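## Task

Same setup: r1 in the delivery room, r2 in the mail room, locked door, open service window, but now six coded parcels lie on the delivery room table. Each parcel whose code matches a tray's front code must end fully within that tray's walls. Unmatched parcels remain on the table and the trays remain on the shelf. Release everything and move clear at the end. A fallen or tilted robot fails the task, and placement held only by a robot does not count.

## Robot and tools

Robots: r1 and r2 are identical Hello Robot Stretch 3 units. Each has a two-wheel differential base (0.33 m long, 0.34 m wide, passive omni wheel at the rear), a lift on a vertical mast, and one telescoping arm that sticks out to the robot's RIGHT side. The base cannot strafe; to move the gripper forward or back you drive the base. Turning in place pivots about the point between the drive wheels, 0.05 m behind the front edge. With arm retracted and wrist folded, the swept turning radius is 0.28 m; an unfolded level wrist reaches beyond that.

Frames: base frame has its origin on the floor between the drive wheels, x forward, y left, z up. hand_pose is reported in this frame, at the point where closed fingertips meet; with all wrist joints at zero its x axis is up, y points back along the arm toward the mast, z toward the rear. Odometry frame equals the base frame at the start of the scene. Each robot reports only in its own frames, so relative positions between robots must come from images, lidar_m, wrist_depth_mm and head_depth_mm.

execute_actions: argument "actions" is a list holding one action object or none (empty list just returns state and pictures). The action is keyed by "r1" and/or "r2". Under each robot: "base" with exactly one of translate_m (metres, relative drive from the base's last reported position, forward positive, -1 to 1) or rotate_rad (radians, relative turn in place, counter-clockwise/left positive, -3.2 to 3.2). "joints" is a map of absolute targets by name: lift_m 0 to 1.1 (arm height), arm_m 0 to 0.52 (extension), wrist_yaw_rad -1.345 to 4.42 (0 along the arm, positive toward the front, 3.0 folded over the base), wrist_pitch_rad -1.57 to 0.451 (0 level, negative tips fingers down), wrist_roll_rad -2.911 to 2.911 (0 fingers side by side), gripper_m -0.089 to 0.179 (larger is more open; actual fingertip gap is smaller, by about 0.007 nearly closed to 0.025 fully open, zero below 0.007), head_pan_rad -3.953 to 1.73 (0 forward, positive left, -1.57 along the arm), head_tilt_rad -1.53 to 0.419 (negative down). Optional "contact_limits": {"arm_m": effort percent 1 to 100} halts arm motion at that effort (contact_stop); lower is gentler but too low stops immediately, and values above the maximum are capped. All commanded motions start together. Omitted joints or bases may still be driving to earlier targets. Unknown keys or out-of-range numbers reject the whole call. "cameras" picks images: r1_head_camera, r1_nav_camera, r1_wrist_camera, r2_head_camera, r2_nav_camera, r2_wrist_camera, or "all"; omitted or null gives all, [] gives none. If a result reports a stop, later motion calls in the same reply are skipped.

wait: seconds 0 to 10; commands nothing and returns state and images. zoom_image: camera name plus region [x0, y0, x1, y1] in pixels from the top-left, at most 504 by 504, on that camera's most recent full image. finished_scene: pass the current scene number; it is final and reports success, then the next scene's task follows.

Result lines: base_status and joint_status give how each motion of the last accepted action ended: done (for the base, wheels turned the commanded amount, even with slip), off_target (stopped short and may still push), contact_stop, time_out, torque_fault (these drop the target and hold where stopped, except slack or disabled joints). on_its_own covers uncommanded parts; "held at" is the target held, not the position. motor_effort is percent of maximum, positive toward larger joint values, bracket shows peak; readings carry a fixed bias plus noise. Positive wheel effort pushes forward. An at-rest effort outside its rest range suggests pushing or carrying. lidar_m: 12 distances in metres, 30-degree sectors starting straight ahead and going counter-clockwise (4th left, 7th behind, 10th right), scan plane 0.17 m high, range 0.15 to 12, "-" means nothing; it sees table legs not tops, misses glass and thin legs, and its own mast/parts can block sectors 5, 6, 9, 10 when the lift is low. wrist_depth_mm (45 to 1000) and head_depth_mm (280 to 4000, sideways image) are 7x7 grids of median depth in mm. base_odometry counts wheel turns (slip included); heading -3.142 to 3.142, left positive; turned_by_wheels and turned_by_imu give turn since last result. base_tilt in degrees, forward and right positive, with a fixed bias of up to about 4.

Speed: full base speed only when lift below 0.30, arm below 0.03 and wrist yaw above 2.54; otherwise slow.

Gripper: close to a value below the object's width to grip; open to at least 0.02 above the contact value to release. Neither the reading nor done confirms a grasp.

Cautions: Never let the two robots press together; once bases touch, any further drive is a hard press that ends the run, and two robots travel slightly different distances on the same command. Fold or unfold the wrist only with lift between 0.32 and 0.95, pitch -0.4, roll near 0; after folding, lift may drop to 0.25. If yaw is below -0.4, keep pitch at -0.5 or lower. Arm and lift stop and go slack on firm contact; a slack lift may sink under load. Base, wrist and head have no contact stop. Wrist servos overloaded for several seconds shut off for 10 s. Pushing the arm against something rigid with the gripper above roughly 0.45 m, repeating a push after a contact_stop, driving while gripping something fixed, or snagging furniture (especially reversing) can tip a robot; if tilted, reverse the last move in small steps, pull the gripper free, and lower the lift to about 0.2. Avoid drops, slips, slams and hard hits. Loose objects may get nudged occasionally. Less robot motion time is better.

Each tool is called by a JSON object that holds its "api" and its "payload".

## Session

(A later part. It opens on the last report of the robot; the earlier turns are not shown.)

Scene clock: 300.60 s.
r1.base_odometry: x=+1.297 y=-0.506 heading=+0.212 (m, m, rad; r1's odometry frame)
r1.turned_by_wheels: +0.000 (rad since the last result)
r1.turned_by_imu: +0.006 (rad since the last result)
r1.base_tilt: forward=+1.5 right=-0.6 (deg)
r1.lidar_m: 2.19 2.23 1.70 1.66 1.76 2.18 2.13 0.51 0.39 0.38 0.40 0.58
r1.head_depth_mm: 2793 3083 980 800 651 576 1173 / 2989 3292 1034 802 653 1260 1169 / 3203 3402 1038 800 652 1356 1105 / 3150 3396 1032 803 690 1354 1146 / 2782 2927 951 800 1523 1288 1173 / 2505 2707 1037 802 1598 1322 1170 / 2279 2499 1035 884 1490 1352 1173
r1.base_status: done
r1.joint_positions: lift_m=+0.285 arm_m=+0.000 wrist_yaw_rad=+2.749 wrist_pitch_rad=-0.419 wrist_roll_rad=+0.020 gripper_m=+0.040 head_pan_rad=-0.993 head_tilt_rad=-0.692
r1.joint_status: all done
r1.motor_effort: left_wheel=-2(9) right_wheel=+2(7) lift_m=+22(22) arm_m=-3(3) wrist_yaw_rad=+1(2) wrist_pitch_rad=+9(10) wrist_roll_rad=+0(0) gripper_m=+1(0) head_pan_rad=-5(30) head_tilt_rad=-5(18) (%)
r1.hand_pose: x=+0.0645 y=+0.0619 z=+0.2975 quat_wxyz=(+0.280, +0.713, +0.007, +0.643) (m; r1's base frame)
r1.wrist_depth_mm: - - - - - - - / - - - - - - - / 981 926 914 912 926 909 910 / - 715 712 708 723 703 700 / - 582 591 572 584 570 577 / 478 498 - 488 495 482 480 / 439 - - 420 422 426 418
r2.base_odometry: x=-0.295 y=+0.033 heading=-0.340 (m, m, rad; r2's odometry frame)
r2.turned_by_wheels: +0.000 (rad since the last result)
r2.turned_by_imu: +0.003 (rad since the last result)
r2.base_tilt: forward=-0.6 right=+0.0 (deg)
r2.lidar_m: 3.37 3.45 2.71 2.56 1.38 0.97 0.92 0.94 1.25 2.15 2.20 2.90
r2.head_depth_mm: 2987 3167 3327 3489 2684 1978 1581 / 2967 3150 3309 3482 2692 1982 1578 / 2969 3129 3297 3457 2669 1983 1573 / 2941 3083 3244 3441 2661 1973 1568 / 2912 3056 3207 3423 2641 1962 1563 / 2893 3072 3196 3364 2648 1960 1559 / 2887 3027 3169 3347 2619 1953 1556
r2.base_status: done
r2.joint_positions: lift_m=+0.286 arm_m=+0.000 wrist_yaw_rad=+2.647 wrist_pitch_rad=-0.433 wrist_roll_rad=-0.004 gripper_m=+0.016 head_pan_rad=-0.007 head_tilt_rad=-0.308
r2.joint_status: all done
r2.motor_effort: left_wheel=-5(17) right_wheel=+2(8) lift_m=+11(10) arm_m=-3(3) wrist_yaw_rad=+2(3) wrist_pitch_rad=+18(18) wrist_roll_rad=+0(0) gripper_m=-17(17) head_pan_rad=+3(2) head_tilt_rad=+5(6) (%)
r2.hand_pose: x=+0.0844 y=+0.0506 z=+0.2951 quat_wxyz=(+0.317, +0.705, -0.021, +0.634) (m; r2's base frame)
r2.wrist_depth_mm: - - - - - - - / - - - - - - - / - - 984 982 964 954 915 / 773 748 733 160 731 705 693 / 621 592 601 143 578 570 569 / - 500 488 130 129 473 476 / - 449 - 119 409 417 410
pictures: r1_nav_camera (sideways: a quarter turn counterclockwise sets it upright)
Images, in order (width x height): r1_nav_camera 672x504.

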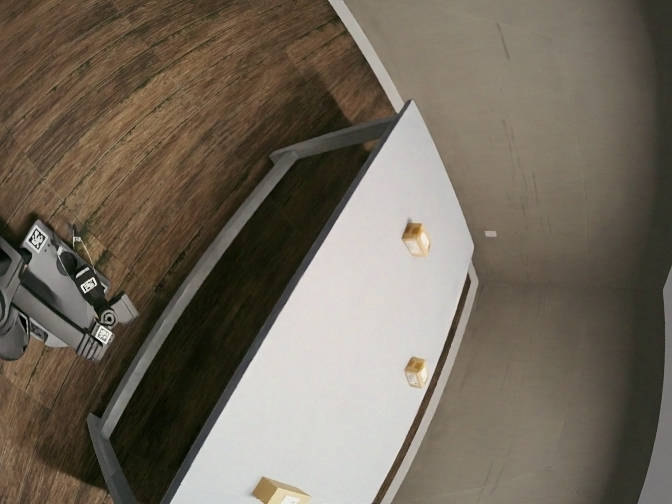

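{"api": "execute_actions", "payload": {"actions": [{"r1": {"base": {"translate_m": 0.38}, "joints": {"lift_m": 0.8, "head_pan_rad": -1.3}}, "r2": {"base": {"translate_m": 1.0}}}], "cameras": ["r1_nav_camera", "r1_head_camera"]}}

Scene clock: 307.77 s.
r1.base_odometry: x=+1.668 y=-0.426 heading=+0.212 (m, m, rad; r1's odometry frame)
r1.turned_by_wheels: +0.000 (rad since the last result)
r1.turned_by_imu: +0.003 (rad since the last result)
r1.base_tilt: forward=+1.5 right=-0.6 (deg)
r1.lidar_m: 1.82 1.92 1.67 1.64 1.74 2.49 2.51 0.54 0.41 0.40 0.43 0.62
r1.head_depth_mm: 2631 2967 1035 799 653 590 - / 2723 3069 1033 798 652 1291 - / 2825 3169 1037 800 652 1347 - / 2945 3292 1031 775 651 1355 1125 / 3073 3332 1033 801 688 1343 1148 / 2981 3178 1036 799 708 1344 1166 / 2558 2721 2529 802 1485 1185 1171
r1.base_status: done
r1.joint_positions: lift_m=+0.800 arm_m=+0.000 wrist_yaw_rad=+2.749 wrist_pitch_rad=-0.419 wrist_roll_rad=+0.020 gripper_m=+0.040 head_pan_rad=-1.293 head_tilt_rad=-0.692
r1.joint_status: all done
r1.motor_effort: left_wheel=-3(13) right_wheel=+2(7) lift_m=+26(28) arm_m=-2(3) wrist_yaw_rad=+1(1) wrist_pitch_rad=+9(9) wrist_roll_rad=+0(0) gripper_m=+0(0) head_pan_rad=-4(26) head_tilt_rad=-5(6) (%)
r1.hand_pose: x=+0.0645 y=+0.0619 z=+0.8123 quat_wxyz=(+0.280, +0.713, +0.007, +0.643) (m; r1's base frame)
r1.wrist_depth_mm: - - - - - - - / - - - - - - - / - - - - - - - / - - - - - - - / - - - - - - - / - - - - - - - / 944 - 960 944 936 933 951
r2.base_odometry: x=+0.648 y=-0.300 heading=-0.340 (m, m, rad; r2's odometry frame)
r2.turned_by_wheels: +0.000 (rad since the last result)
r2.turned_by_imu: +0.011 (rad since the last result)
r2.base_tilt: forward=-0.6 right=+0.1 (deg)
r2.lidar_m: 2.39 2.45 2.77 2.62 2.70 2.01 1.91 1.97 2.21 2.10 2.16 2.51
r2.head_depth_mm: 2099 2233 2332 2480 2575 1992 1574 / 2115 2218 2332 2479 2545 1977 1576 / 2083 2205 2326 2472 2555 1973 1567 / 2064 2191 2298 2446 2527 1966 1560 / 2060 2171 2294 2433 2527 1958 1561 / 2062 2161 2281 2420 2523 1964 1562 / 2049 2149 2269 2391 2492 1955 1561
r2.base_status: done
r2.joint_positions: lift_m=+0.286 arm_m=+0.000 wrist_yaw_rad=+2.647 wrist_pitch_rad=-0.433 wrist_roll_rad=-0.004 gripper_m=+0.016 head_pan_rad=-0.007 head_tilt_rad=-0.308
r2.joint_status: not commanded
r2.motor_effort: left_wheel=-5(12) right_wheel=+3(8) lift_m=+11(11) arm_m=-3(2) wrist_yaw_rad=+2(2) wrist_pitch_rad=+18(18) wrist_roll_rad=+0(1) gripper_m=-17(17) head_pan_rad=+2(3) head_tilt_rad=+5(5) (%)
r2.hand_pose: x=+0.0844 y=+0.0506 z=+0.2951 quat_wxyz=(+0.317, +0.705, -0.021, +0.634) (m; r2's base frame)
r2.wrist_depth_mm: - - - - - - - / - - - - - - - / - - 987 999 942 913 902 / 752 752 747 160 729 706 692 / 608 599 602 143 583 572 559 / - 497 493 129 130 480 475 / - 457 - 119 403 415 415
pictures: r1_head_camera (sideways: a quarter turn clockwise sets it upright), r1_nav_camera (sideways: a quarter turn counterclockwise sets it upright)
Images, in order (width x height): r1_head_camera 896x504, r1_nav_camera 672x504.

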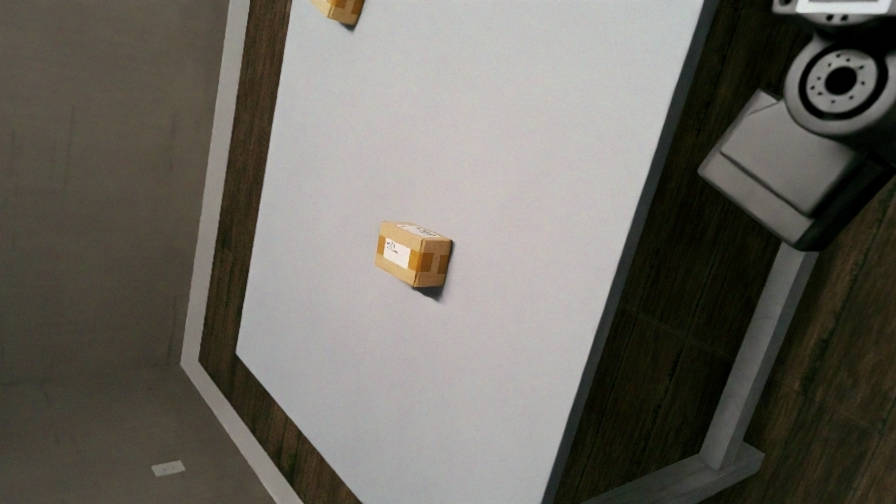

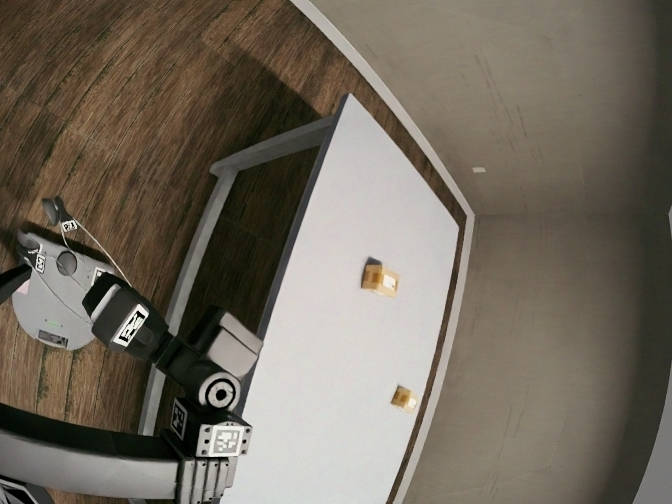

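{"api": "execute_actions", "payload": {"actions": [{"r1": {"base": {"translate_m": 0.21}, "joints": {"lift_m": 0.95, "wrist_yaw_rad": 0.0, "arm_m": 0.2, "head_pan_rad": -1.57}}, "r2": {"base": {"translate_m": 1.0}}}], "cameras": ["r1_wrist_camera", "r1_head_camera"]}}

Scene clock: 317.90 s.
r1.base_odometry: x=+1.874 y=-0.382 heading=+0.212 (m, m, rad; r1's odometry frame)
r1.turned_by_wheels: +0.000 (rad since the last result)
r1.turned_by_imu: +0.003 (rad since the last result)
r1.base_tilt: forward=+1.5 right=-0.6 (deg)
r1.lidar_m: 1.60 1.70 1.66 1.62 1.72 2.47 2.72 0.56 0.43 0.42 0.44 1.64
r1.head_depth_mm: 2676 2948 - 763 652 1319 1126 / 2720 2983 - 763 651 1319 1126 / 2753 3032 - 750 650 1319 1125 / 2773 3109 1036 776 652 1349 1123 / 2760 3067 1037 799 653 1351 1129 / 2800 3126 1036 799 652 1347 1107 / 2809 3155 2365 803 670 1008 1130
r1.base_status: done
r1.joint_positions: lift_m=+0.950 arm_m=+0.200 wrist_yaw_rad=+0.002 wrist_pitch_rad=-0.419 wrist_roll_rad=+0.020 gripper_m=+0.040 head_pan_rad=-1.563 head_tilt_rad=-0.692
r1.joint_status: all done
r1.motor_effort: left_wheel=-2(5) right_wheel=+2(5) lift_m=+27(27) arm_m=+2(3) wrist_yaw_rad=-1(2) wrist_pitch_rad=+9(9) wrist_roll_rad=+0(0) gripper_m=+0(1) head_pan_rad=-5(23) head_tilt_rad=-5(5) (%)
r1.hand_pose: x=-0.0211 y=-0.5690 z=+0.9623 quat_wxyz=(+0.685, +0.146, -0.698, -0.148) (m; r1's base frame)
r1.wrist_depth_mm: - - - - - - - / - - - - - - - / - - 700 694 697 702 680 / - 537 553 551 555 521 537 / 460 441 449 444 453 439 442 / 375 375 361 320 377 372 368 / 324 323 320 308 321 323 322
r2.base_odometry: x=+1.591 y=-0.634 heading=-0.340 (m, m, rad; r2's odometry frame)
r2.turned_by_wheels: +0.000 (rad since the last result)
r2.turned_by_imu: +0.011 (rad since the last result)
r2.base_tilt: forward=-0.6 right=+0.0 (deg)
r2.lidar_m: 1.40 1.44 1.92 2.68 2.77 3.03 2.91 2.99 2.16 2.07 2.04 1.46
r2.head_depth_mm: 1210 1276 1352 1435 1517 1624 1574 / 1205 1271 1343 1424 1521 1610 1571 / 1204 1263 1334 1415 1487 1600 1571 / 1196 1259 1331 1402 1079 1600 1563 / 1190 1255 1330 1393 1078 1589 1565 / 1183 1249 1316 1379 1076 1581 1564 / 1179 1238 1312 1371 1064 1571 1551
r2.base_status: done
r2.joint_positions: lift_m=+0.286 arm_m=+0.000 wrist_yaw_rad=+2.647 wrist_pitch_rad=-0.433 wrist_roll_rad=-0.004 gripper_m=+0.016 head_pan_rad=-0.007 head_tilt_rad=-0.308
r2.joint_status: not commanded
r2.motor_effort: left_wheel=-4(11) right_wheel=+3(10) lift_m=+11(11) arm_m=-2(3) wrist_yaw_rad=+2(2) wrist_pitch_rad=+18(18) wrist_roll_rad=+0(0) gripper_m=-17(17) head_pan_rad=+3(3) head_tilt_rad=+5(5) (%)
r2.hand_pose: x=+0.0844 y=+0.0506 z=+0.2951 quat_wxyz=(+0.317, +0.705, -0.021, +0.634) (m; r2's base frame)
r2.wrist_depth_mm: - - - - - - - / - - - - - - - / - - 956 962 943 937 901 / 733 760 741 160 716 711 696 / 613 597 599 144 576 571 569 / - 500 488 130 129 472 477 / - 457 - 119 408 421 413
pictures: r1_head_camera (sideways: a quarter turn clockwise sets it upright), r1_wrist_camera
Images, in order (width x height): r1_head_camera 896x504, r1_wrist_camera 644x364.

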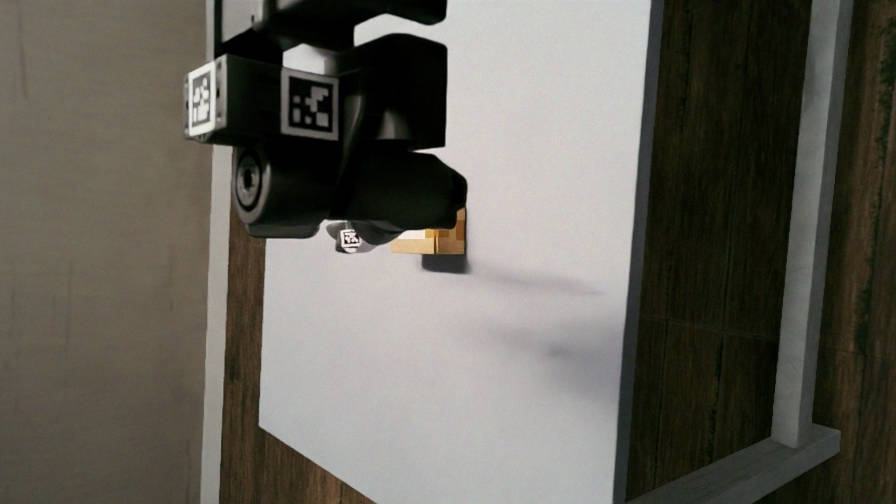

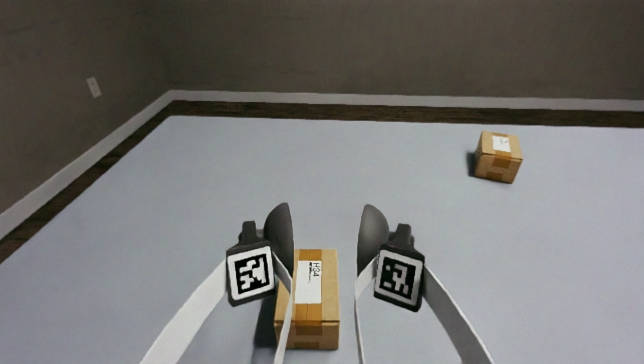

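{"api": "execute_actions", "payload": {"actions": [{"r1": {"base": {"translate_m": 0.015}, "joints": {"wrist_pitch_rad": -0.9, "gripper_m": 0.15, "arm_m": 0.38}}, "r2": {"base": {"translate_m": 0.31}}}], "cameras": ["r1_wrist_camera"]}}

Scene clock: 322.40 s.
r1.base_odometry: x=+1.888 y=-0.378 heading=+0.212 (m, m, rad; r1's odometry frame)
r1.turned_by_wheels: +0.000 (rad since the last result)
r1.turned_by_imu: +0.001 (rad since the last result)
r1.base_tilt: forward=+1.5 right=-0.5 (deg)
r1.lidar_m: 1.59 1.68 1.66 1.63 1.72 2.47 2.73 0.56 0.43 0.42 0.44 1.63
r1.head_depth_mm: 2686 - 958 796 652 1324 1129 / 2672 - 1028 800 651 1318 1128 / 2732 - 974 775 653 1348 1106 / 2748 3074 1078 774 652 1345 1130 / 2782 3099 1036 799 652 1353 1123 / 2789 3124 1031 801 651 1354 1131 / 2818 3160 2430 796 670 936 1130
r1.base_status: done
r1.joint_positions: lift_m=+0.950 arm_m=+0.380 wrist_yaw_rad=+0.000 wrist_pitch_rad=-0.908 wrist_roll_rad=+0.020 gripper_m=+0.150 head_pan_rad=-1.563 head_tilt_rad=-0.692
r1.joint_status: all done
r1.motor_effort: left_wheel=-3(4) right_wheel=+1(7) lift_m=+27(27) arm_m=+1(1) wrist_yaw_rad=+1(1) wrist_pitch_rad=+4(10) wrist_roll_rad=+0(0) gripper_m=+0(96) head_pan_rad=-3(3) head_tilt_rad=-5(6) (%)
r1.hand_pose: x=-0.0215 y=-0.6634 z=+0.8718 quat_wxyz=(+0.629, +0.307, -0.641, -0.313) (m; r1's base frame)
r1.wrist_depth_mm: 412 399 397 397 394 383 331 / 359 367 360 358 351 354 349 / 332 331 324 328 323 320 318 / 304 300 303 298 296 295 291 / 282 286 278 225 276 275 270 / 264 - 257 208 255 - 252 / 244 244 241 199 238 238 237
r2.base_odometry: x=+1.883 y=-0.737 heading=-0.340 (m, m, rad; r2's odometry frame)
r2.turned_by_wheels: +0.000 (rad since the last result)
r2.turned_by_imu: +0.003 (rad since the last result)
r2.base_tilt: forward=-0.5 right=+0.0 (deg)
r2.lidar_m: 1.09 1.12 1.50 2.69 2.77 3.36 3.21 3.00 2.15 2.06 1.59 1.14
r2.head_depth_mm: 933 983 1040 1102 1174 1249 1344 / 930 978 1034 1097 1164 1245 1332 / 926 976 1030 1091 1151 860 1335 / 919 970 1027 1087 1097 793 1323 / 919 966 1021 1079 1093 792 1317 / 917 962 1015 1075 1066 789 1307 / 909 958 1012 1071 1079 791 1297
r2.base_status: done
r2.joint_positions: lift_m=+0.286 arm_m=+0.000 wrist_yaw_rad=+2.647 wrist_pitch_rad=-0.433 wrist_roll_rad=-0.004 gripper_m=+0.016 head_pan_rad=-0.007 head_tilt_rad=-0.308
r2.joint_status: not commanded
r2.motor_effort: left_wheel=-4(11) right_wheel=+3(8) lift_m=+11(11) arm_m=-2(3) wrist_yaw_rad=+2(2) wrist_pitch_rad=+18(18) wrist_roll_rad=+0(0) gripper_m=-18(17) head_pan_rad=+2(3) head_tilt_rad=+5(5) (%)
r2.hand_pose: x=+0.0844 y=+0.0506 z=+0.2951 quat_wxyz=(+0.317, +0.705, -0.021, +0.634) (m; r2's base frame)
r2.wrist_depth_mm: - - - - - 937 774 / - - - - - - 840 / - - 996 960 953 931 806 / 773 756 739 161 710 708 694 / 613 602 603 143 577 570 570 / - 502 490 130 130 482 476 / - 454 - 119 404 412 408
pictures: r1_wrist_camera
Images, in order (width x height): r1_wrist_camera 644x364.

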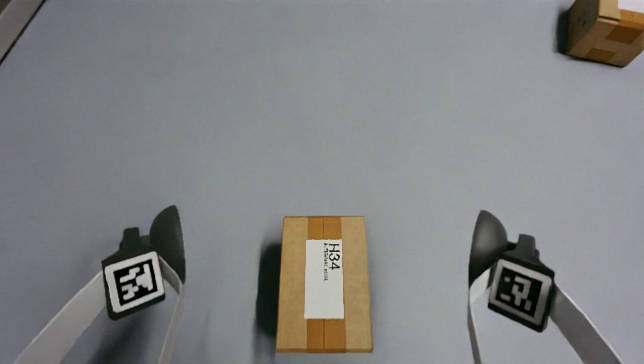

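{"api": "execute_actions", "payload": {"actions": [{"r1": {"joints": {"lift_m": 0.869, "arm_m": 0.383}}, "r2": {"base": {"translate_m": 0.275}, "joints": {"lift_m": 0.63}}}], "cameras": ["r1_wrist_camera"]}}

Scene clock: 327.57 s.
r1.base_odometry: x=+1.888 y=-0.378 heading=+0.212 (m, m, rad; r1's odometry frame)
r1.turned_by_wheels: +0.000 (rad since the last result)
r1.turned_by_imu: +0.001 (rad since the last result)
r1.base_tilt: forward=+1.5 right=-0.7 (deg)
r1.lidar_m: 1.59 1.68 1.66 1.62 1.72 2.46 2.74 0.56 0.43 0.42 0.44 1.62
r1.head_depth_mm: 2689 3017 1073 - 645 1322 1128 / 2696 3008 - 799 653 1323 1131 / 2717 3050 - 752 652 1351 1109 / 2741 3041 1029 762 651 1344 1130 / 2826 3100 1033 798 653 1355 1122 / 2812 3147 1034 798 651 1350 1128 / 2834 3137 2453 800 666 933 1125
r1.base_status: not commanded
r1.joint_positions: lift_m=+0.869 arm_m=+0.383 wrist_yaw_rad=+0.000 wrist_pitch_rad=-0.908 wrist_roll_rad=+0.020 gripper_m=+0.150 head_pan_rad=-1.563 head_tilt_rad=-0.692
r1.joint_status: all done
r1.motor_effort: left_wheel=-2(2) right_wheel=+2(2) lift_m=+22(23) arm_m=+1(2) wrist_yaw_rad=+0(0) wrist_pitch_rad=+4(4) wrist_roll_rad=+0(0) gripper_m=+0(0) head_pan_rad=-4(3) head_tilt_rad=-6(5) (%)
r1.hand_pose: x=-0.0215 y=-0.6663 z=+0.7910 quat_wxyz=(+0.629, +0.307, -0.641, -0.314) (m; r1's base frame)
r1.wrist_depth_mm: 283 278 279 277 274 270 268 / 252 251 250 249 247 243 242 / 231 230 228 227 225 223 222 / 212 211 210 152 206 207 205 / 196 200 192 141 190 193 189 / 182 - 179 131 177 - 176 / 169 169 167 123 165 165 165
r2.base_odometry: x=+2.142 y=-0.829 heading=-0.340 (m, m, rad; r2's odometry frame)
r2.turned_by_wheels: +0.000 (rad since the last result)
r2.turned_by_imu: +0.003 (rad since the last result)
r2.base_tilt: forward=-0.5 right=+0.0 (deg)
r2.lidar_m: 0.81 0.84 1.13 2.70 2.79 3.64 3.47 2.99 2.14 2.05 1.18 0.85
r2.head_depth_mm: 685 723 763 810 861 922 991 / 683 719 761 806 855 915 982 / 680 716 756 804 853 880 653 / 677 714 754 799 849 822 653 / 675 711 752 797 845 820 650 / 673 708 747 792 838 802 650 / 670 705 743 787 836 790 630
r2.base_status: done
r2.joint_positions: lift_m=+0.629 arm_m=+0.000 wrist_yaw_rad=+2.647 wrist_pitch_rad=-0.433 wrist_roll_rad=-0.004 gripper_m=+0.016 head_pan_rad=-0.007 head_tilt_rad=-0.308
r2.joint_status: all done
r2.motor_effort: left_wheel=-5(17) right_wheel=+3(9) lift_m=+43(44) arm_m=-3(3) wrist_yaw_rad=+2(2) wrist_pitch_rad=+19(18) wrist_roll_rad=+1(1) gripper_m=-17(17) head_pan_rad=+3(2) head_tilt_rad=+5(5) (%)
r2.hand_pose: x=+0.0843 y=+0.0506 z=+0.6386 quat_wxyz=(+0.317, +0.705, -0.021, +0.634) (m; r2's base frame)
r2.wrist_depth_mm: - - - - 929 708 573 / - - - - 980 757 613 / - - - - - 804 626 / - - - 160 - 843 670 / - - - 144 - 873 684 / - 897 899 130 129 858 730 / - 797 753 119 738 758 742
pictures: r1_wrist_camera
Images, in order (width x height): r1_wrist_camera 644x364.

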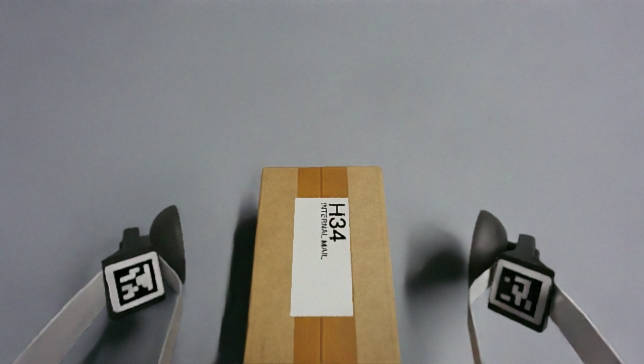

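{"api": "execute_actions", "payload": {"actions": [{"r1": {"joints": {"gripper_m": 0.015}}, "r2": {"base": {"rotate_rad": 1.6}, "joints": {"lift_m": 0.91, "wrist_yaw_rad": 0.05, "arm_m": 0.02, "head_pan_rad": -1.57, "head_tilt_rad": -0.7}}}], "cameras": ["r1_wrist_camera", "r2_wrist_camera"]}}

Scene clock: 333.90 s.
r1.base_odometry: x=+1.888 y=-0.378 heading=+0.212 (m, m, rad; r1's odometry frame)
r1.turned_by_wheels: +0.000 (rad since the last result)
r1.turned_by_imu: +0.002 (rad since the last result)
r1.base_tilt: forward=+1.5 right=-0.6 (deg)
r1.lidar_m: 1.59 1.68 1.66 1.63 1.72 2.47 2.74 0.56 0.43 0.42 0.44 1.62
r1.head_depth_mm: 2711 3027 1081 - 645 1322 1129 / 2704 3008 - 799 652 1320 1123 / 2745 3036 - 772 653 1355 1103 / 2787 3062 1032 761 651 1353 1123 / 2811 3098 1033 801 650 1354 1124 / 2828 3149 1038 799 650 1346 1128 / 2868 3154 2432 801 671 930 1126
r1.base_status: not commanded
r1.joint_positions: lift_m=+0.869 arm_m=+0.383 wrist_yaw_rad=+0.000 wrist_pitch_rad=-0.912 wrist_roll_rad=+0.020 gripper_m=+0.019 head_pan_rad=-1.563 head_tilt_rad=-0.692
r1.joint_status: gripper_m off_target (ended at +0.019, target +0.015)
r1.motor_effort: left_wheel=-2(2) right_wheel=+1(2) lift_m=+22(22) arm_m=+2(1) wrist_yaw_rad=+0(0) wrist_pitch_rad=+6(6) wrist_roll_rad=+0(0) gripper_m=-23(100) head_pan_rad=-3(3) head_tilt_rad=-6(5) (%)
r1.hand_pose: x=-0.0215 y=-0.6656 z=+0.7905 quat_wxyz=(+0.629, +0.308, -0.641, -0.315) (m; r1's base frame)
r1.wrist_depth_mm: 279 276 275 275 271 267 265 / 253 251 250 248 244 245 241 / 230 228 228 224 223 222 222 / 210 209 209 150 206 205 204 / 195 194 192 139 163 190 189 / 182 181 134 130 133 177 176 / 170 169 166 122 163 166 164
r2.base_odometry: x=+2.142 y=-0.829 heading=+1.259 (m, m, rad; r2's odometry frame)
r2.turned_by_wheels: +1.600 (rad since the last result)
r2.turned_by_imu: +1.628 (rad since the last result)
r2.base_tilt: forward=-0.6 right=+0.0 (deg)
r2.lidar_m: 2.70 2.80 3.61 3.46 2.89 2.13 2.05 1.15 0.84 0.81 0.84 1.17
r2.head_depth_mm: 686 766 870 996 - - - / 686 766 868 978 707 - - / 688 767 859 808 - - - / 687 768 864 806 - - 1209 / 689 770 869 806 663 607 1209 / 691 772 862 772 647 606 1208 / 691 772 866 803 636 605 1209
r2.base_status: done
r2.joint_positions: lift_m=+0.909 arm_m=+0.020 wrist_yaw_rad=+0.054 wrist_pitch_rad=-0.433 wrist_roll_rad=-0.004 gripper_m=+0.016 head_pan_rad=-1.563 head_tilt_rad=-0.691
r2.joint_status: all done
r2.motor_effort: left_wheel=-4(11) right_wheel=+2(7) lift_m=+43(44) arm_m=+3(7) wrist_yaw_rad=-4(5) wrist_pitch_rad=+18(18) wrist_roll_rad=+0(1) gripper_m=-17(17) head_pan_rad=-3(32) head_tilt_rad=-6(36) (%)
r2.hand_pose: x=-0.0096 y=-0.3870 z=+0.9186 quat_wxyz=(+0.696, +0.171, -0.684, -0.133) (m; r2's base frame)
r2.wrist_depth_mm: 490 479 490 493 482 491 483 / 539 534 537 537 538 528 532 / 567 559 566 542 575 588 588 / 464 451 471 161 622 669 656 / 400 353 386 143 700 740 739 / 332 296 304 130 130 861 848 / 287 284 274 118 270 995 992
pictures: r1_wrist_camera, r2_wrist_camera
Images, in order (width x height): r1_wrist_camera 644x364, r2_wrist_camera 644x364.

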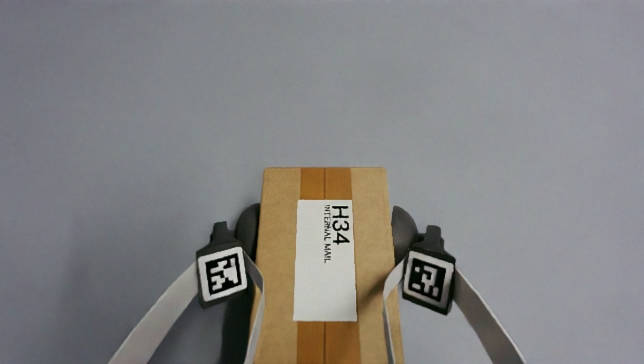

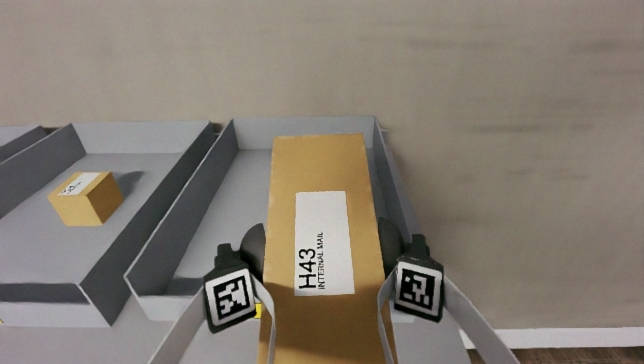

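{"api": "execute_actions", "payload": {"actions": [{"r1": {"base": {"translate_m": -0.2}, "joints": {"lift_m": 0.93, "wrist_pitch_rad": -0.4, "arm_m": 0.05}}, "r2": {"base": {"translate_m": 0.035}, "joints": {"lift_m": 0.915, "wrist_pitch_rad": -0.7, "arm_m": 0.29}}}], "cameras": ["r1_wrist_camera", "r2_wrist_camera", "r2_head_camera"]}}

Scene clock: 341.93 s.
r1.base_odometry: x=+1.693 y=-0.420 heading=+0.212 (m, m, rad; r1's odometry frame)
r1.turned_by_wheels: +0.000 (rad since the last result)
r1.turned_by_imu: +0.001 (rad since the last result)
r1.base_tilt: forward=+1.5 right=-0.6 (deg)
r1.lidar_m: 1.79 1.90 1.68 1.64 1.73 2.49 2.53 0.54 0.42 0.41 0.43 0.62
r1.head_depth_mm: 2657 3032 1036 - - - 1128 / 2716 3055 1003 857 - - 1129 / 2737 3086 987 - - - 1125 / 2759 3045 1038 827 633 1323 1108 / 2768 3081 1033 798 651 1324 1127 / 2785 3086 1033 799 652 1346 1126 / 2809 3147 1035 797 651 1349 1109
r1.base_status: done
r1.joint_positions: lift_m=+0.930 arm_m=+0.050 wrist_yaw_rad=+0.000 wrist_pitch_rad=-0.428 wrist_roll_rad=+0.020 gripper_m=+0.019 head_pan_rad=-1.563 head_tilt_rad=-0.692
r1.joint_status: all done
r1.motor_effort: left_wheel=-2(8) right_wheel=+2(3) lift_m=+28(29) arm_m=-3(3) wrist_yaw_rad=+0(0) wrist_pitch_rad=+14(13) wrist_roll_rad=+0(0) gripper_m=-22(22) head_pan_rad=-4(3) head_tilt_rad=-5(6) (%)
r1.hand_pose: x=-0.0215 y=-0.4183 z=+0.9402 quat_wxyz=(+0.684, +0.149, -0.697, -0.152) (m; r1's base frame)
r1.wrist_depth_mm: - - - - - - - / - - - - - - - / 703 645 646 653 655 641 629 / 502 511 507 149 499 498 493 / 414 413 400 139 261 406 404 / 346 345 134 130 132 347 346 / 300 301 294 122 291 299 297
r2.base_odometry: x=+2.153 y=-0.796 heading=+1.259 (m, m, rad; r2's odometry frame)
r2.turned_by_wheels: +0.000 (rad since the last result)
r2.turned_by_imu: +0.000 (rad since the last result)
r2.base_tilt: forward=-0.5 right=+0.1 (deg)
r2.lidar_m: 2.67 2.77 3.61 3.47 2.93 2.16 2.08 1.14 0.84 0.81 0.84 1.16
r2.head_depth_mm: 687 754 - 1030 1177 1332 1212 / 687 743 - 827 654 608 1210 / 688 744 - 783 666 608 1211 / 689 768 866 761 665 608 1203 / 690 769 866 804 663 607 1208 / 691 771 866 760 649 605 1203 / 692 773 868 779 662 605 1201
r2.base_status: done
r2.joint_positions: lift_m=+0.914 arm_m=+0.290 wrist_yaw_rad=+0.052 wrist_pitch_rad=-0.717 wrist_roll_rad=-0.004 gripper_m=+0.016 head_pan_rad=-1.563 head_tilt_rad=-0.691
r2.joint_status: all done
r2.motor_effort: left_wheel=-5(7) right_wheel=+2(6) lift_m=+43(44) arm_m=+3(3) wrist_yaw_rad=-2(3) wrist_pitch_rad=+10(17) wrist_roll_rad=+0(0) gripper_m=-17(16) head_pan_rad=-2(2) head_tilt_rad=-6(5) (%)
r2.hand_pose: x=-0.0123 y=-0.6117 z=+0.8663 quat_wxyz=(+0.670, +0.266, -0.654, -0.231) (m; r2's base frame)
r2.wrist_depth_mm: 270 273 273 275 273 274 274 / 312 312 314 314 315 313 316 / 332 319 325 305 320 367 366 / 325 274 320 161 313 422 449 / 284 241 281 144 279 501 564 / 217 229 248 131 129 233 761 / 195 203 223 119 221 193 894
pictures: r1_wrist_camera, r2_head_camera (sideways: a quarter turn clockwise sets it upright), r2_wrist_camera
Images, in order (width x height): r1_wrist_camera 644x364, r2_head_camera 896x504, r2_wrist_camera 644x364.

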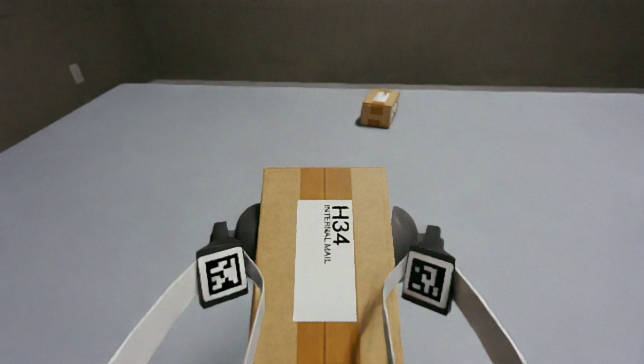

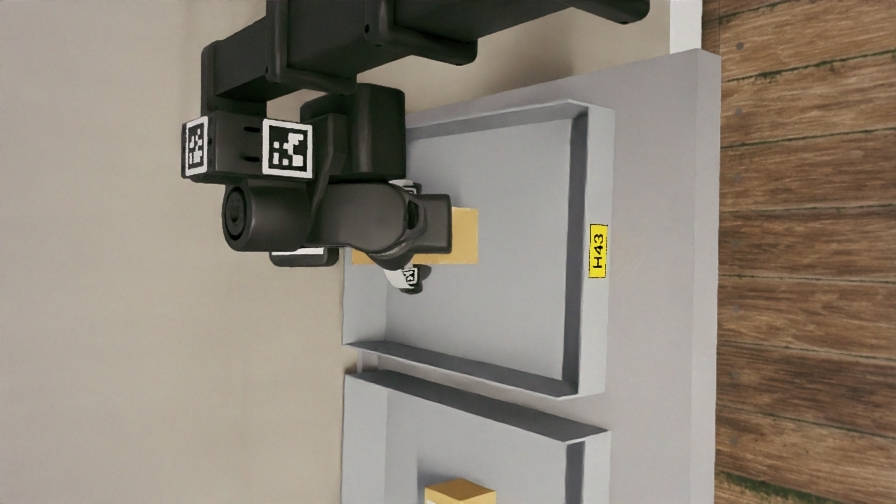

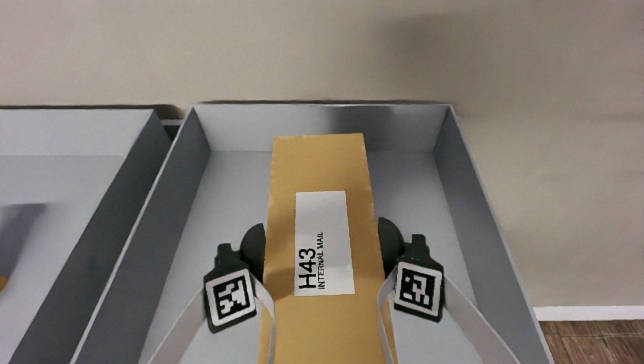

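{"api": "execute_actions", "payload": {"actions": [{"r1": {"base": {"translate_m": -0.14}, "joints": {"lift_m": 0.84, "wrist_yaw_rad": 2.65, "arm_m": 0.0}}, "r2": {"joints": {"lift_m": 0.848}}}], "cameras": ["r2_wrist_camera", "r2_head_camera"]}}

Scene clock: 347.00 s.
r1.base_odometry: x=+1.556 y=-0.450 heading=+0.212 (m, m, rad; r1's odometry frame)
r1.turned_by_wheels: +0.000 (rad since the last result)
r1.turned_by_imu: +0.001 (rad since the last result)
r1.base_tilt: forward=+1.5 right=-0.7 (deg)
r1.lidar_m: 1.93 2.04 1.68 1.65 1.74 2.44 2.40 0.53 0.41 0.40 0.42 0.60
r1.head_depth_mm: 2684 3004 1034 802 652 589 - / 2679 3026 1035 799 652 589 - / 2698 3064 1033 800 651 600 - / 2724 3058 995 800 652 - 1130 / 2753 3084 1035 799 652 1355 1106 / 2775 3098 1038 797 651 1320 1129 / 2814 3151 1034 800 652 1352 1123
r1.base_status: done
r1.joint_positions: lift_m=+0.840 arm_m=+0.000 wrist_yaw_rad=+2.648 wrist_pitch_rad=-0.427 wrist_roll_rad=+0.020 gripper_m=+0.019 head_pan_rad=-1.563 head_tilt_rad=-0.692
r1.joint_status: all done
r1.motor_effort: left_wheel=-1(6) right_wheel=+2(3) lift_m=+22(24) arm_m=-3(2) wrist_yaw_rad=+2(2) wrist_pitch_rad=+13(14) wrist_roll_rad=+0(0) gripper_m=-23(22) head_pan_rad=-3(3) head_tilt_rad=-5(5) (%)
r1.hand_pose: x=+0.0845 y=+0.0513 z=+0.8507 quat_wxyz=(+0.314, +0.713, -0.026, +0.627) (m; r1's base frame)
r1.wrist_depth_mm: - - - - - - - / - - - - - - - / - - - - - - - / - - - 149 - - - / - - - 139 - - - / - - 134 130 133 - - / - 959 944 123 957 985 983
r2.base_odometry: x=+2.153 y=-0.796 heading=+1.259 (m, m, rad; r2's odometry frame)
r2.turned_by_wheels: +0.000 (rad since the last result)
r2.turned_by_imu: +0.000 (rad since the last result)
r2.base_tilt: forward=-0.6 right=+0.0 (deg)
r2.lidar_m: 2.66 2.77 3.60 3.48 2.94 2.16 2.09 1.15 0.84 0.81 0.84 1.16
r2.head_depth_mm: 685 768 851 - - 1313 1204 / 688 767 835 - 639 609 1207 / 687 768 837 - 666 607 1208 / 688 770 853 785 665 607 1210 / 691 769 870 805 665 606 1206 / 690 771 863 761 649 605 1204 / 691 770 869 780 661 605 1203
r2.base_status: not commanded
r2.joint_positions: lift_m=+0.849 arm_m=+0.290 wrist_yaw_rad=+0.052 wrist_pitch_rad=-0.717 wrist_roll_rad=-0.004 gripper_m=+0.016 head_pan_rad=-1.563 head_tilt_rad=-0.691
r2.joint_status: all done
r2.motor_effort: left_wheel=-4(5) right_wheel=+3(2) lift_m=+10(38) arm_m=+2(2) wrist_yaw_rad=-3(3) wrist_pitch_rad=+10(10) wrist_roll_rad=+1(1) gripper_m=-17(17) head_pan_rad=-3(3) head_tilt_rad=-6(5) (%)
r2.hand_pose: x=-0.0123 y=-0.6118 z=+0.8010 quat_wxyz=(+0.670, +0.266, -0.654, -0.231) (m; r2's base frame)
r2.wrist_depth_mm: 267 264 266 268 266 275 273 / 265 248 277 276 276 296 316 / 205 229 277 273 274 217 372 / 171 217 239 162 235 201 428 / 157 203 209 144 205 196 155 / 158 186 185 130 130 180 139 / 158 168 164 118 162 165 132
pictures: r2_head_camera (sideways: a quarter turn clockwise sets it upright), r2_wrist_camera
Images, in order (width x height): r2_head_camera 896x504, r2_wrist_camera 644x364.

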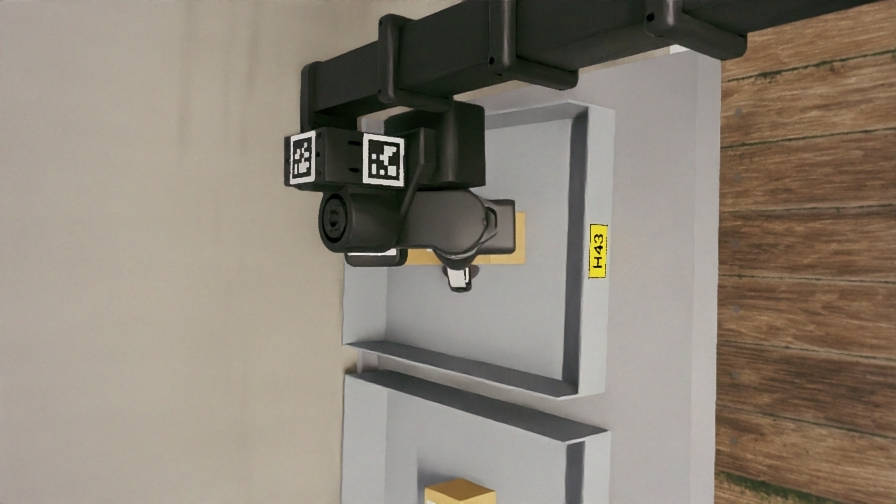

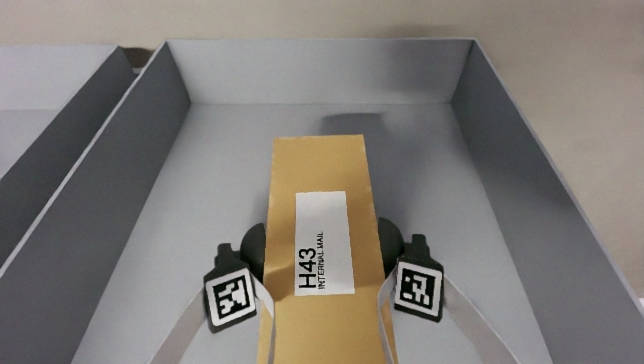

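{"api": "execute_actions", "payload": {"actions": [{"r1": {"base": {"translate_m": -0.09}, "joints": {"lift_m": 0.68}}, "r2": {"joints": {"lift_m": 0.845, "gripper_m": 0.11}}}], "cameras": ["r2_wrist_camera"]}}

{"api": "execute_actions", "payload": {"actions": [{"r1": {"base": {"translate_m": -0.26}, "joints": {"lift_m": 0.285}}, "r2": {"joints": {"lift_m": 0.89, "wrist_pitch_rad": -0.4, "arm_m": 0.03}}}], "cameras": ["r2_wrist_camera", "r2_head_camera"]}}

Scene clock: 351.40 s.
r1.base_odometry: x=+1.468 y=-0.469 heading=+0.212 (m, m, rad; r1's odometry frame)
r1.turned_by_wheels: +0.000 (rad since the last result)
r1.turned_by_imu: +0.001 (rad since the last result)
r1.base_tilt: forward=+1.5 right=-0.6 (deg)
r1.lidar_m: 2.02 2.14 1.69 1.65 1.75 2.36 2.30 0.53 0.40 0.39 0.42 0.59
r1.head_depth_mm: 2668 2990 1037 802 655 1265 1193 / 2716 3072 1036 800 652 1287 1217 / 2711 3057 1037 800 651 1289 1211 / 2735 3084 1027 802 652 1293 - / 2761 3075 993 800 653 1319 1126 / 2794 3125 1032 800 652 1320 1127 / 2804 3106 1032 799 652 1324 1125
r1.base_status: done
r1.joint_positions: lift_m=+0.680 arm_m=+0.000 wrist_yaw_rad=+2.648 wrist_pitch_rad=-0.427 wrist_roll_rad=+0.020 gripper_m=+0.019 head_pan_rad=-1.563 head_tilt_rad=-0.692
r1.joint_status: all done
r1.motor_effort: left_wheel=-1(8) right_wheel=+1(3) lift_m=+22(23) arm_m=-2(3) wrist_yaw_rad=+1(2) wrist_pitch_rad=+13(13) wrist_roll_rad=+0(0) gripper_m=-23(22) head_pan_rad=-3(3) head_tilt_rad=-5(5) (%)
r1.hand_pose: x=+0.0844 y=+0.0513 z=+0.6907 quat_wxyz=(+0.314, +0.713, -0.026, +0.627) (m; r1's base frame)
r1.wrist_depth_mm: - - - - - - - / - - - - - - - / - - - - - - - / - - - 149 - - - / - - - 138 - - - / - 980 133 130 132 945 934 / - 814 803 122 795 801 830
r2.base_odometry: x=+2.153 y=-0.796 heading=+1.259 (m, m, rad; r2's odometry frame)
r2.turned_by_wheels: +0.000 (rad since the last result)
r2.turned_by_imu: +0.000 (rad since the last result)
r2.base_tilt: forward=-0.6 right=+0.1 (deg)
r2.lidar_m: 2.66 2.77 3.59 3.48 2.94 2.16 2.09 1.14 0.84 0.81 0.85 1.17
r2.head_depth_mm: 687 765 859 - - 1306 1198 / 687 767 833 - 639 609 1213 / 687 768 838 - 666 608 1206 / 688 768 853 793 665 606 1210 / 690 770 870 804 663 607 1208 / 691 771 866 762 648 606 1202 / 691 770 866 777 661 605 1205
r2.base_status: not commanded
r2.joint_positions: lift_m=+0.846 arm_m=+0.290 wrist_yaw_rad=+0.052 wrist_pitch_rad=-0.711 wrist_roll_rad=-0.004 gripper_m=+0.110 head_pan_rad=-1.563 head_tilt_rad=-0.691
r2.joint_status: all done
r2.motor_effort: left_wheel=-5(5) right_wheel=+3(2) lift_m=+10(10) arm_m=+2(2) wrist_yaw_rad=-2(3) wrist_pitch_rad=+6(9) wrist_roll_rad=+1(1) gripper_m=+1(79) head_pan_rad=-2(1) head_tilt_rad=-6(6) (%)
r2.hand_pose: x=-0.0123 y=-0.6129 z=+0.7990 quat_wxyz=(+0.671, +0.264, -0.654, -0.229) (m; r2's base frame)
r2.wrist_depth_mm: 264 263 265 266 266 272 272 / 264 243 277 278 273 296 314 / 204 217 274 272 273 220 370 / 170 218 234 167 233 201 421 / 157 203 207 146 204 193 155 / 157 182 180 130 178 175 139 / 157 164 164 117 161 161 131
pictures: r2_wrist_camera
Images, in order (width x height): r2_wrist_camera 644x364.

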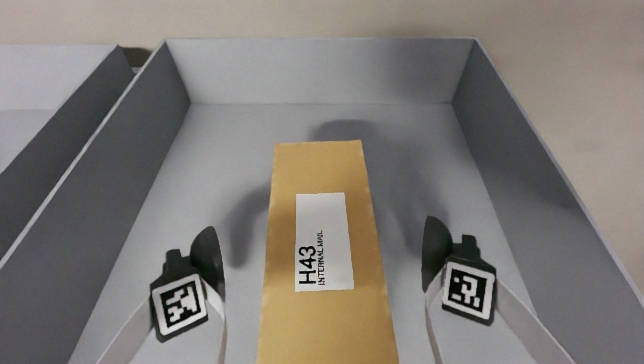

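Scene clock: 355.83 s.
r1.base_odometry: x=+1.214 y=-0.523 heading=+0.211 (m, m, rad; r1's odometry frame)
r1.turned_by_wheels: +0.000 (rad since the last result)
r1.turned_by_imu: +0.000 (rad since the last result)
r1.base_tilt: forward=+1.5 right=-0.6 (deg)
r1.lidar_m: 2.28 2.24 1.70 1.67 1.76 2.09 2.04 0.51 0.39 0.38 0.40 0.57
r1.head_depth_mm: 2663 3008 1032 800 652 1263 1169 / 2661 2975 1030 776 652 1268 1109 / 2722 3069 1036 774 652 1268 1120 / 2736 3072 1032 800 652 1292 1133 / 2745 3084 1038 799 651 1290 1124 / 2774 3063 1031 801 652 1286 1128 / 2793 3125 996 798 650 1290 1123
r1.base_status: done
r1.joint_positions: lift_m=+0.285 arm_m=+0.000 wrist_yaw_rad=+2.649 wrist_pitch_rad=-0.427 wrist_roll_rad=+0.020 gripper_m=+0.019 head_pan_rad=-1.563 head_tilt_rad=-0.692
r1.joint_status: all done
r1.motor_effort: left_wheel=-1(8) right_wheel=+2(1) lift_m=+23(22) arm_m=-2(3) wrist_yaw_rad=+2(1) wrist_pitch_rad=+13(13) wrist_roll_rad=+0(0) gripper_m=-22(22) head_pan_rad=-3(3) head_tilt_rad=-5(5) (%)
r1.hand_pose: x=+0.0844 y=+0.0513 z=+0.2957 quat_wxyz=(+0.314, +0.713, -0.026, +0.627) (m; r1's base frame)
r1.wrist_depth_mm: - - - - - - - / - - - - - - - / 920 914 923 898 882 908 879 / 701 696 704 149 701 685 695 / 590 581 562 139 338 565 572 / - 503 130 130 132 484 474 / - - - 122 410 414 417
r2.base_odometry: x=+2.153 y=-0.796 heading=+1.259 (m, m, rad; r2's odometry frame)
r2.turned_by_wheels: +0.000 (rad since the last result)
r2.turned_by_imu: +0.000 (rad since the last result)
r2.base_tilt: forward=-0.6 right=+0.1 (deg)
r2.lidar_m: 2.66 2.78 3.61 3.48 2.93 2.17 2.09 1.14 0.84 0.81 0.84 1.17
r2.head_depth_mm: 687 766 868 994 1118 - - / 687 770 868 866 703 - - / 687 768 863 807 - - - / 690 769 865 758 - - 1208 / 689 770 869 805 635 607 1204 / 691 770 864 760 649 606 1207 / 692 770 867 780 662 605 1203
r2.base_status: not commanded
r2.joint_positions: lift_m=+0.889 arm_m=+0.030 wrist_yaw_rad=+0.052 wrist_pitch_rad=-0.423 wrist_roll_rad=-0.004 gripper_m=+0.110 head_pan_rad=-1.563 head_tilt_rad=-0.691
r2.joint_status: all done
r2.motor_effort: left_wheel=-4(5) right_wheel=+3(3) lift_m=+42(44) arm_m=-3(1) wrist_yaw_rad=-2(3) wrist_pitch_rad=+13(12) wrist_roll_rad=+0(1) gripper_m=+0(0) head_pan_rad=-2(2) head_tilt_rad=-6(6) (%)
r2.hand_pose: x=-0.0099 y=-0.3987 z=+0.9008 quat_wxyz=(+0.697, +0.167, -0.685, -0.130) (m; r2's base frame)
r2.wrist_depth_mm: 476 482 481 481 483 478 475 / 526 523 521 518 529 524 526 / 540 544 546 538 554 576 570 / 432 429 419 414 459 630 638 / 380 350 366 350 360 714 725 / 314 271 306 305 300 823 819 / 265 260 268 266 263 259 947
pictures: r2_head_camera (sideways: a quarter turn clockwise sets it upright), r2_wrist_camera
Images, in order (width x height): r2_head_camera 896x504, r2_wrist_camera 644x364.

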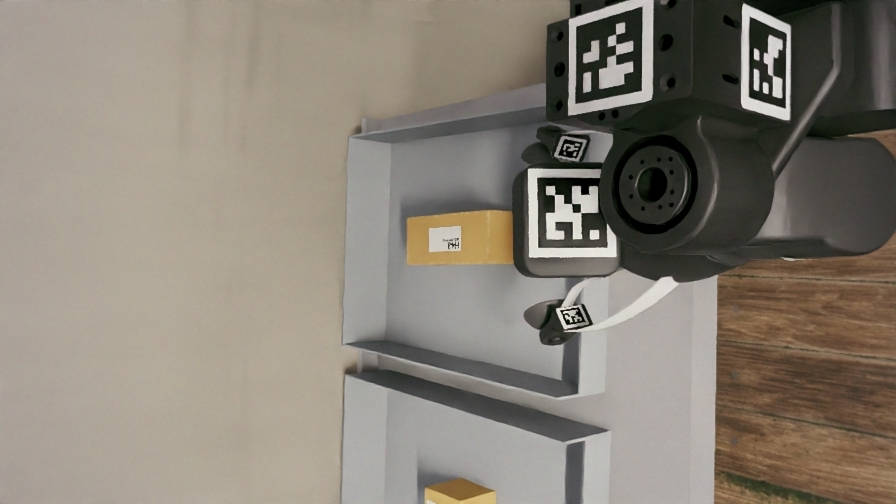

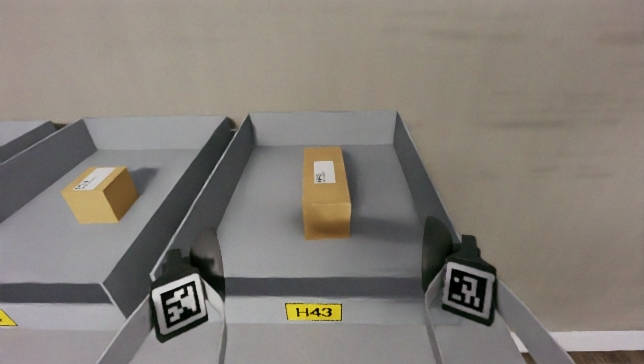

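{"api": "execute_actions", "payload": {"actions": [{"r1": {"base": {"translate_m": -1.0}}, "r2": {"base": {"rotate_rad": 1.524}, "joints": {"lift_m": 0.44, "wrist_yaw_rad": 2.75, "arm_m": 0.0, "gripper_m": 0.04, "head_pan_rad": 0.0, "head_tilt_rad": -0.3}}}], "cameras": ["r2_nav_camera", "r1_nav_camera"]}}

Scene clock: 364.57 s.
r1.base_odometry: x=+0.236 y=-0.733 heading=+0.211 (m, m, rad; r1's odometry frame)
r1.turned_by_wheels: +0.000 (rad since the last result)
r1.turned_by_imu: -0.003 (rad since the last result)
r1.base_tilt: forward=+1.5 right=-0.6 (deg)
r1.lidar_m: 1.57 2.33 1.77 1.72 1.41 1.07 1.04 1.10 1.57 3.05 1.13 0.69
r1.head_depth_mm: 2639 2932 2549 1962 1609 1359 1175 / 2620 2975 2544 1958 1607 1354 1174 / 2648 2967 2535 1955 1609 1346 1167 / 2650 3005 2550 1971 1601 1349 1173 / 2695 3011 2545 1969 1588 1347 1173 / 2728 3066 2538 1963 1599 1351 1170 / 2735 3084 2531 1975 1554 1354 1174
r1.base_status: done
r1.joint_positions: lift_m=+0.285 arm_m=+0.000 wrist_yaw_rad=+2.649 wrist_pitch_rad=-0.427 wrist_roll_rad=+0.020 gripper_m=+0.019 head_pan_rad=-1.563 head_tilt_rad=-0.692
r1.joint_status: not commanded
r1.motor_effort: left_wheel=-1(14) right_wheel=+1(3) lift_m=+23(23) arm_m=-3(2) wrist_yaw_rad=+1(2) wrist_pitch_rad=+13(13) wrist_roll_rad=+0(0) gripper_m=-22(22) head_pan_rad=-3(3) head_tilt_rad=-5(5) (%)
r1.hand_pose: x=+0.0843 y=+0.0514 z=+0.2957 quat_wxyz=(+0.314, +0.713, -0.026, +0.627) (m; r1's base frame)
r1.wrist_depth_mm: - - - - - - - / - - - - - - - / 886 878 910 904 904 883 895 / 710 714 710 149 692 701 687 / 597 575 566 139 335 569 558 / - 502 130 130 133 486 475 / - - - 122 401 420 417
r2.base_odometry: x=+2.153 y=-0.796 heading=+2.783 (m, m, rad; r2's odometry frame)
r2.turned_by_wheels: +1.524 (rad since the last result)
r2.turned_by_imu: +1.550 (rad since the last result)
r2.base_tilt: forward=-0.5 right=+0.1 (deg)
r2.lidar_m: 3.48 3.07 2.19 2.09 1.20 0.85 0.81 0.83 1.11 2.66 2.74 3.63
r2.head_depth_mm: 3083 3233 3419 3588 2688 1975 1567 / 3072 3228 3422 3538 2676 1970 1568 / 3040 3224 3364 3533 2653 1971 1568 / 2924 - 3413 3527 2660 1970 1566 / 2983 3198 3355 3510 2628 1974 1564 / 3012 3157 3337 3482 2647 1958 1552 / 2977 3161 3306 3444 2600 1949 1550
r2.base_status: done
r2.joint_positions: lift_m=+0.441 arm_m=+0.000 wrist_yaw_rad=+2.746 wrist_pitch_rad=-0.422 wrist_roll_rad=-0.004 gripper_m=+0.040 head_pan_rad=-0.007 head_tilt_rad=-0.310
r2.joint_status: all done
r2.motor_effort: left_wheel=-4(11) right_wheel=+3(6) lift_m=+10(37) arm_m=-2(3) wrist_yaw_rad=+3(5) wrist_pitch_rad=+13(13) wrist_roll_rad=+1(0) gripper_m=+0(81) head_pan_rad=+3(32) head_tilt_rad=+6(38) (%)
r2.hand_pose: x=+0.0649 y=+0.0614 z=+0.4525 quat_wxyz=(+0.281, +0.705, +0.010, +0.651) (m; r2's base frame)
r2.wrist_depth_mm: - - - - - - - / - - - - - - - / - - - - - - - / - - - - - 974 997 / - 846 838 854 804 806 787 / - 694 706 695 690 670 656 / 579 - 570 580 575 577 572
pictures: r1_nav_camera (sideways: a quarter turn counterclockwise sets it upright), r2_nav_camera (sideways: a quarter turn counterclockwise sets it upright)
Images, in order (width x height): r1_nav_camera 672x504, r2_nav_camera 672x504.

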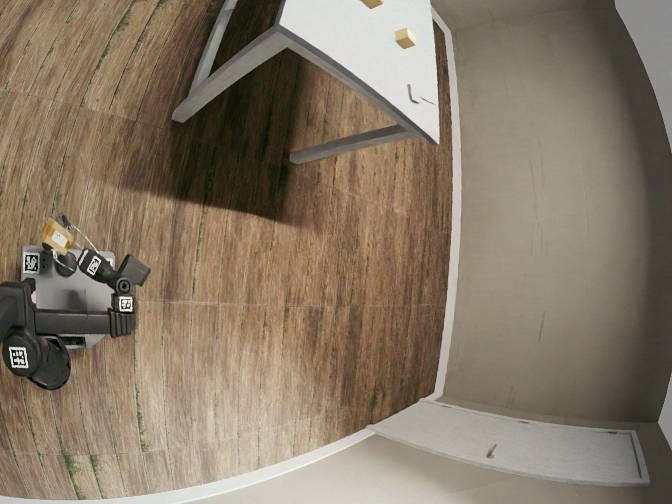

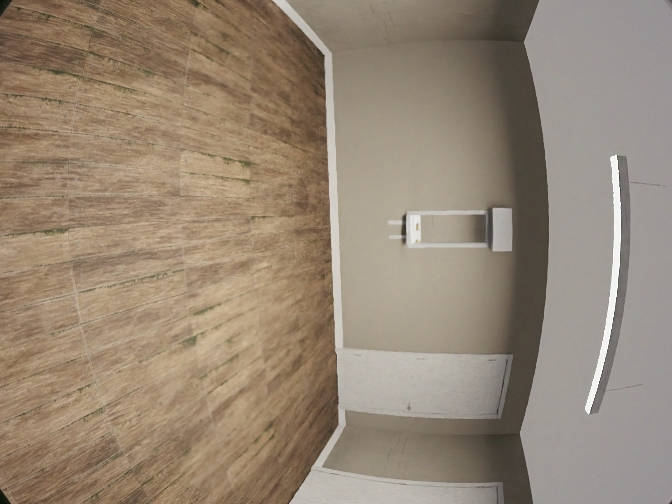

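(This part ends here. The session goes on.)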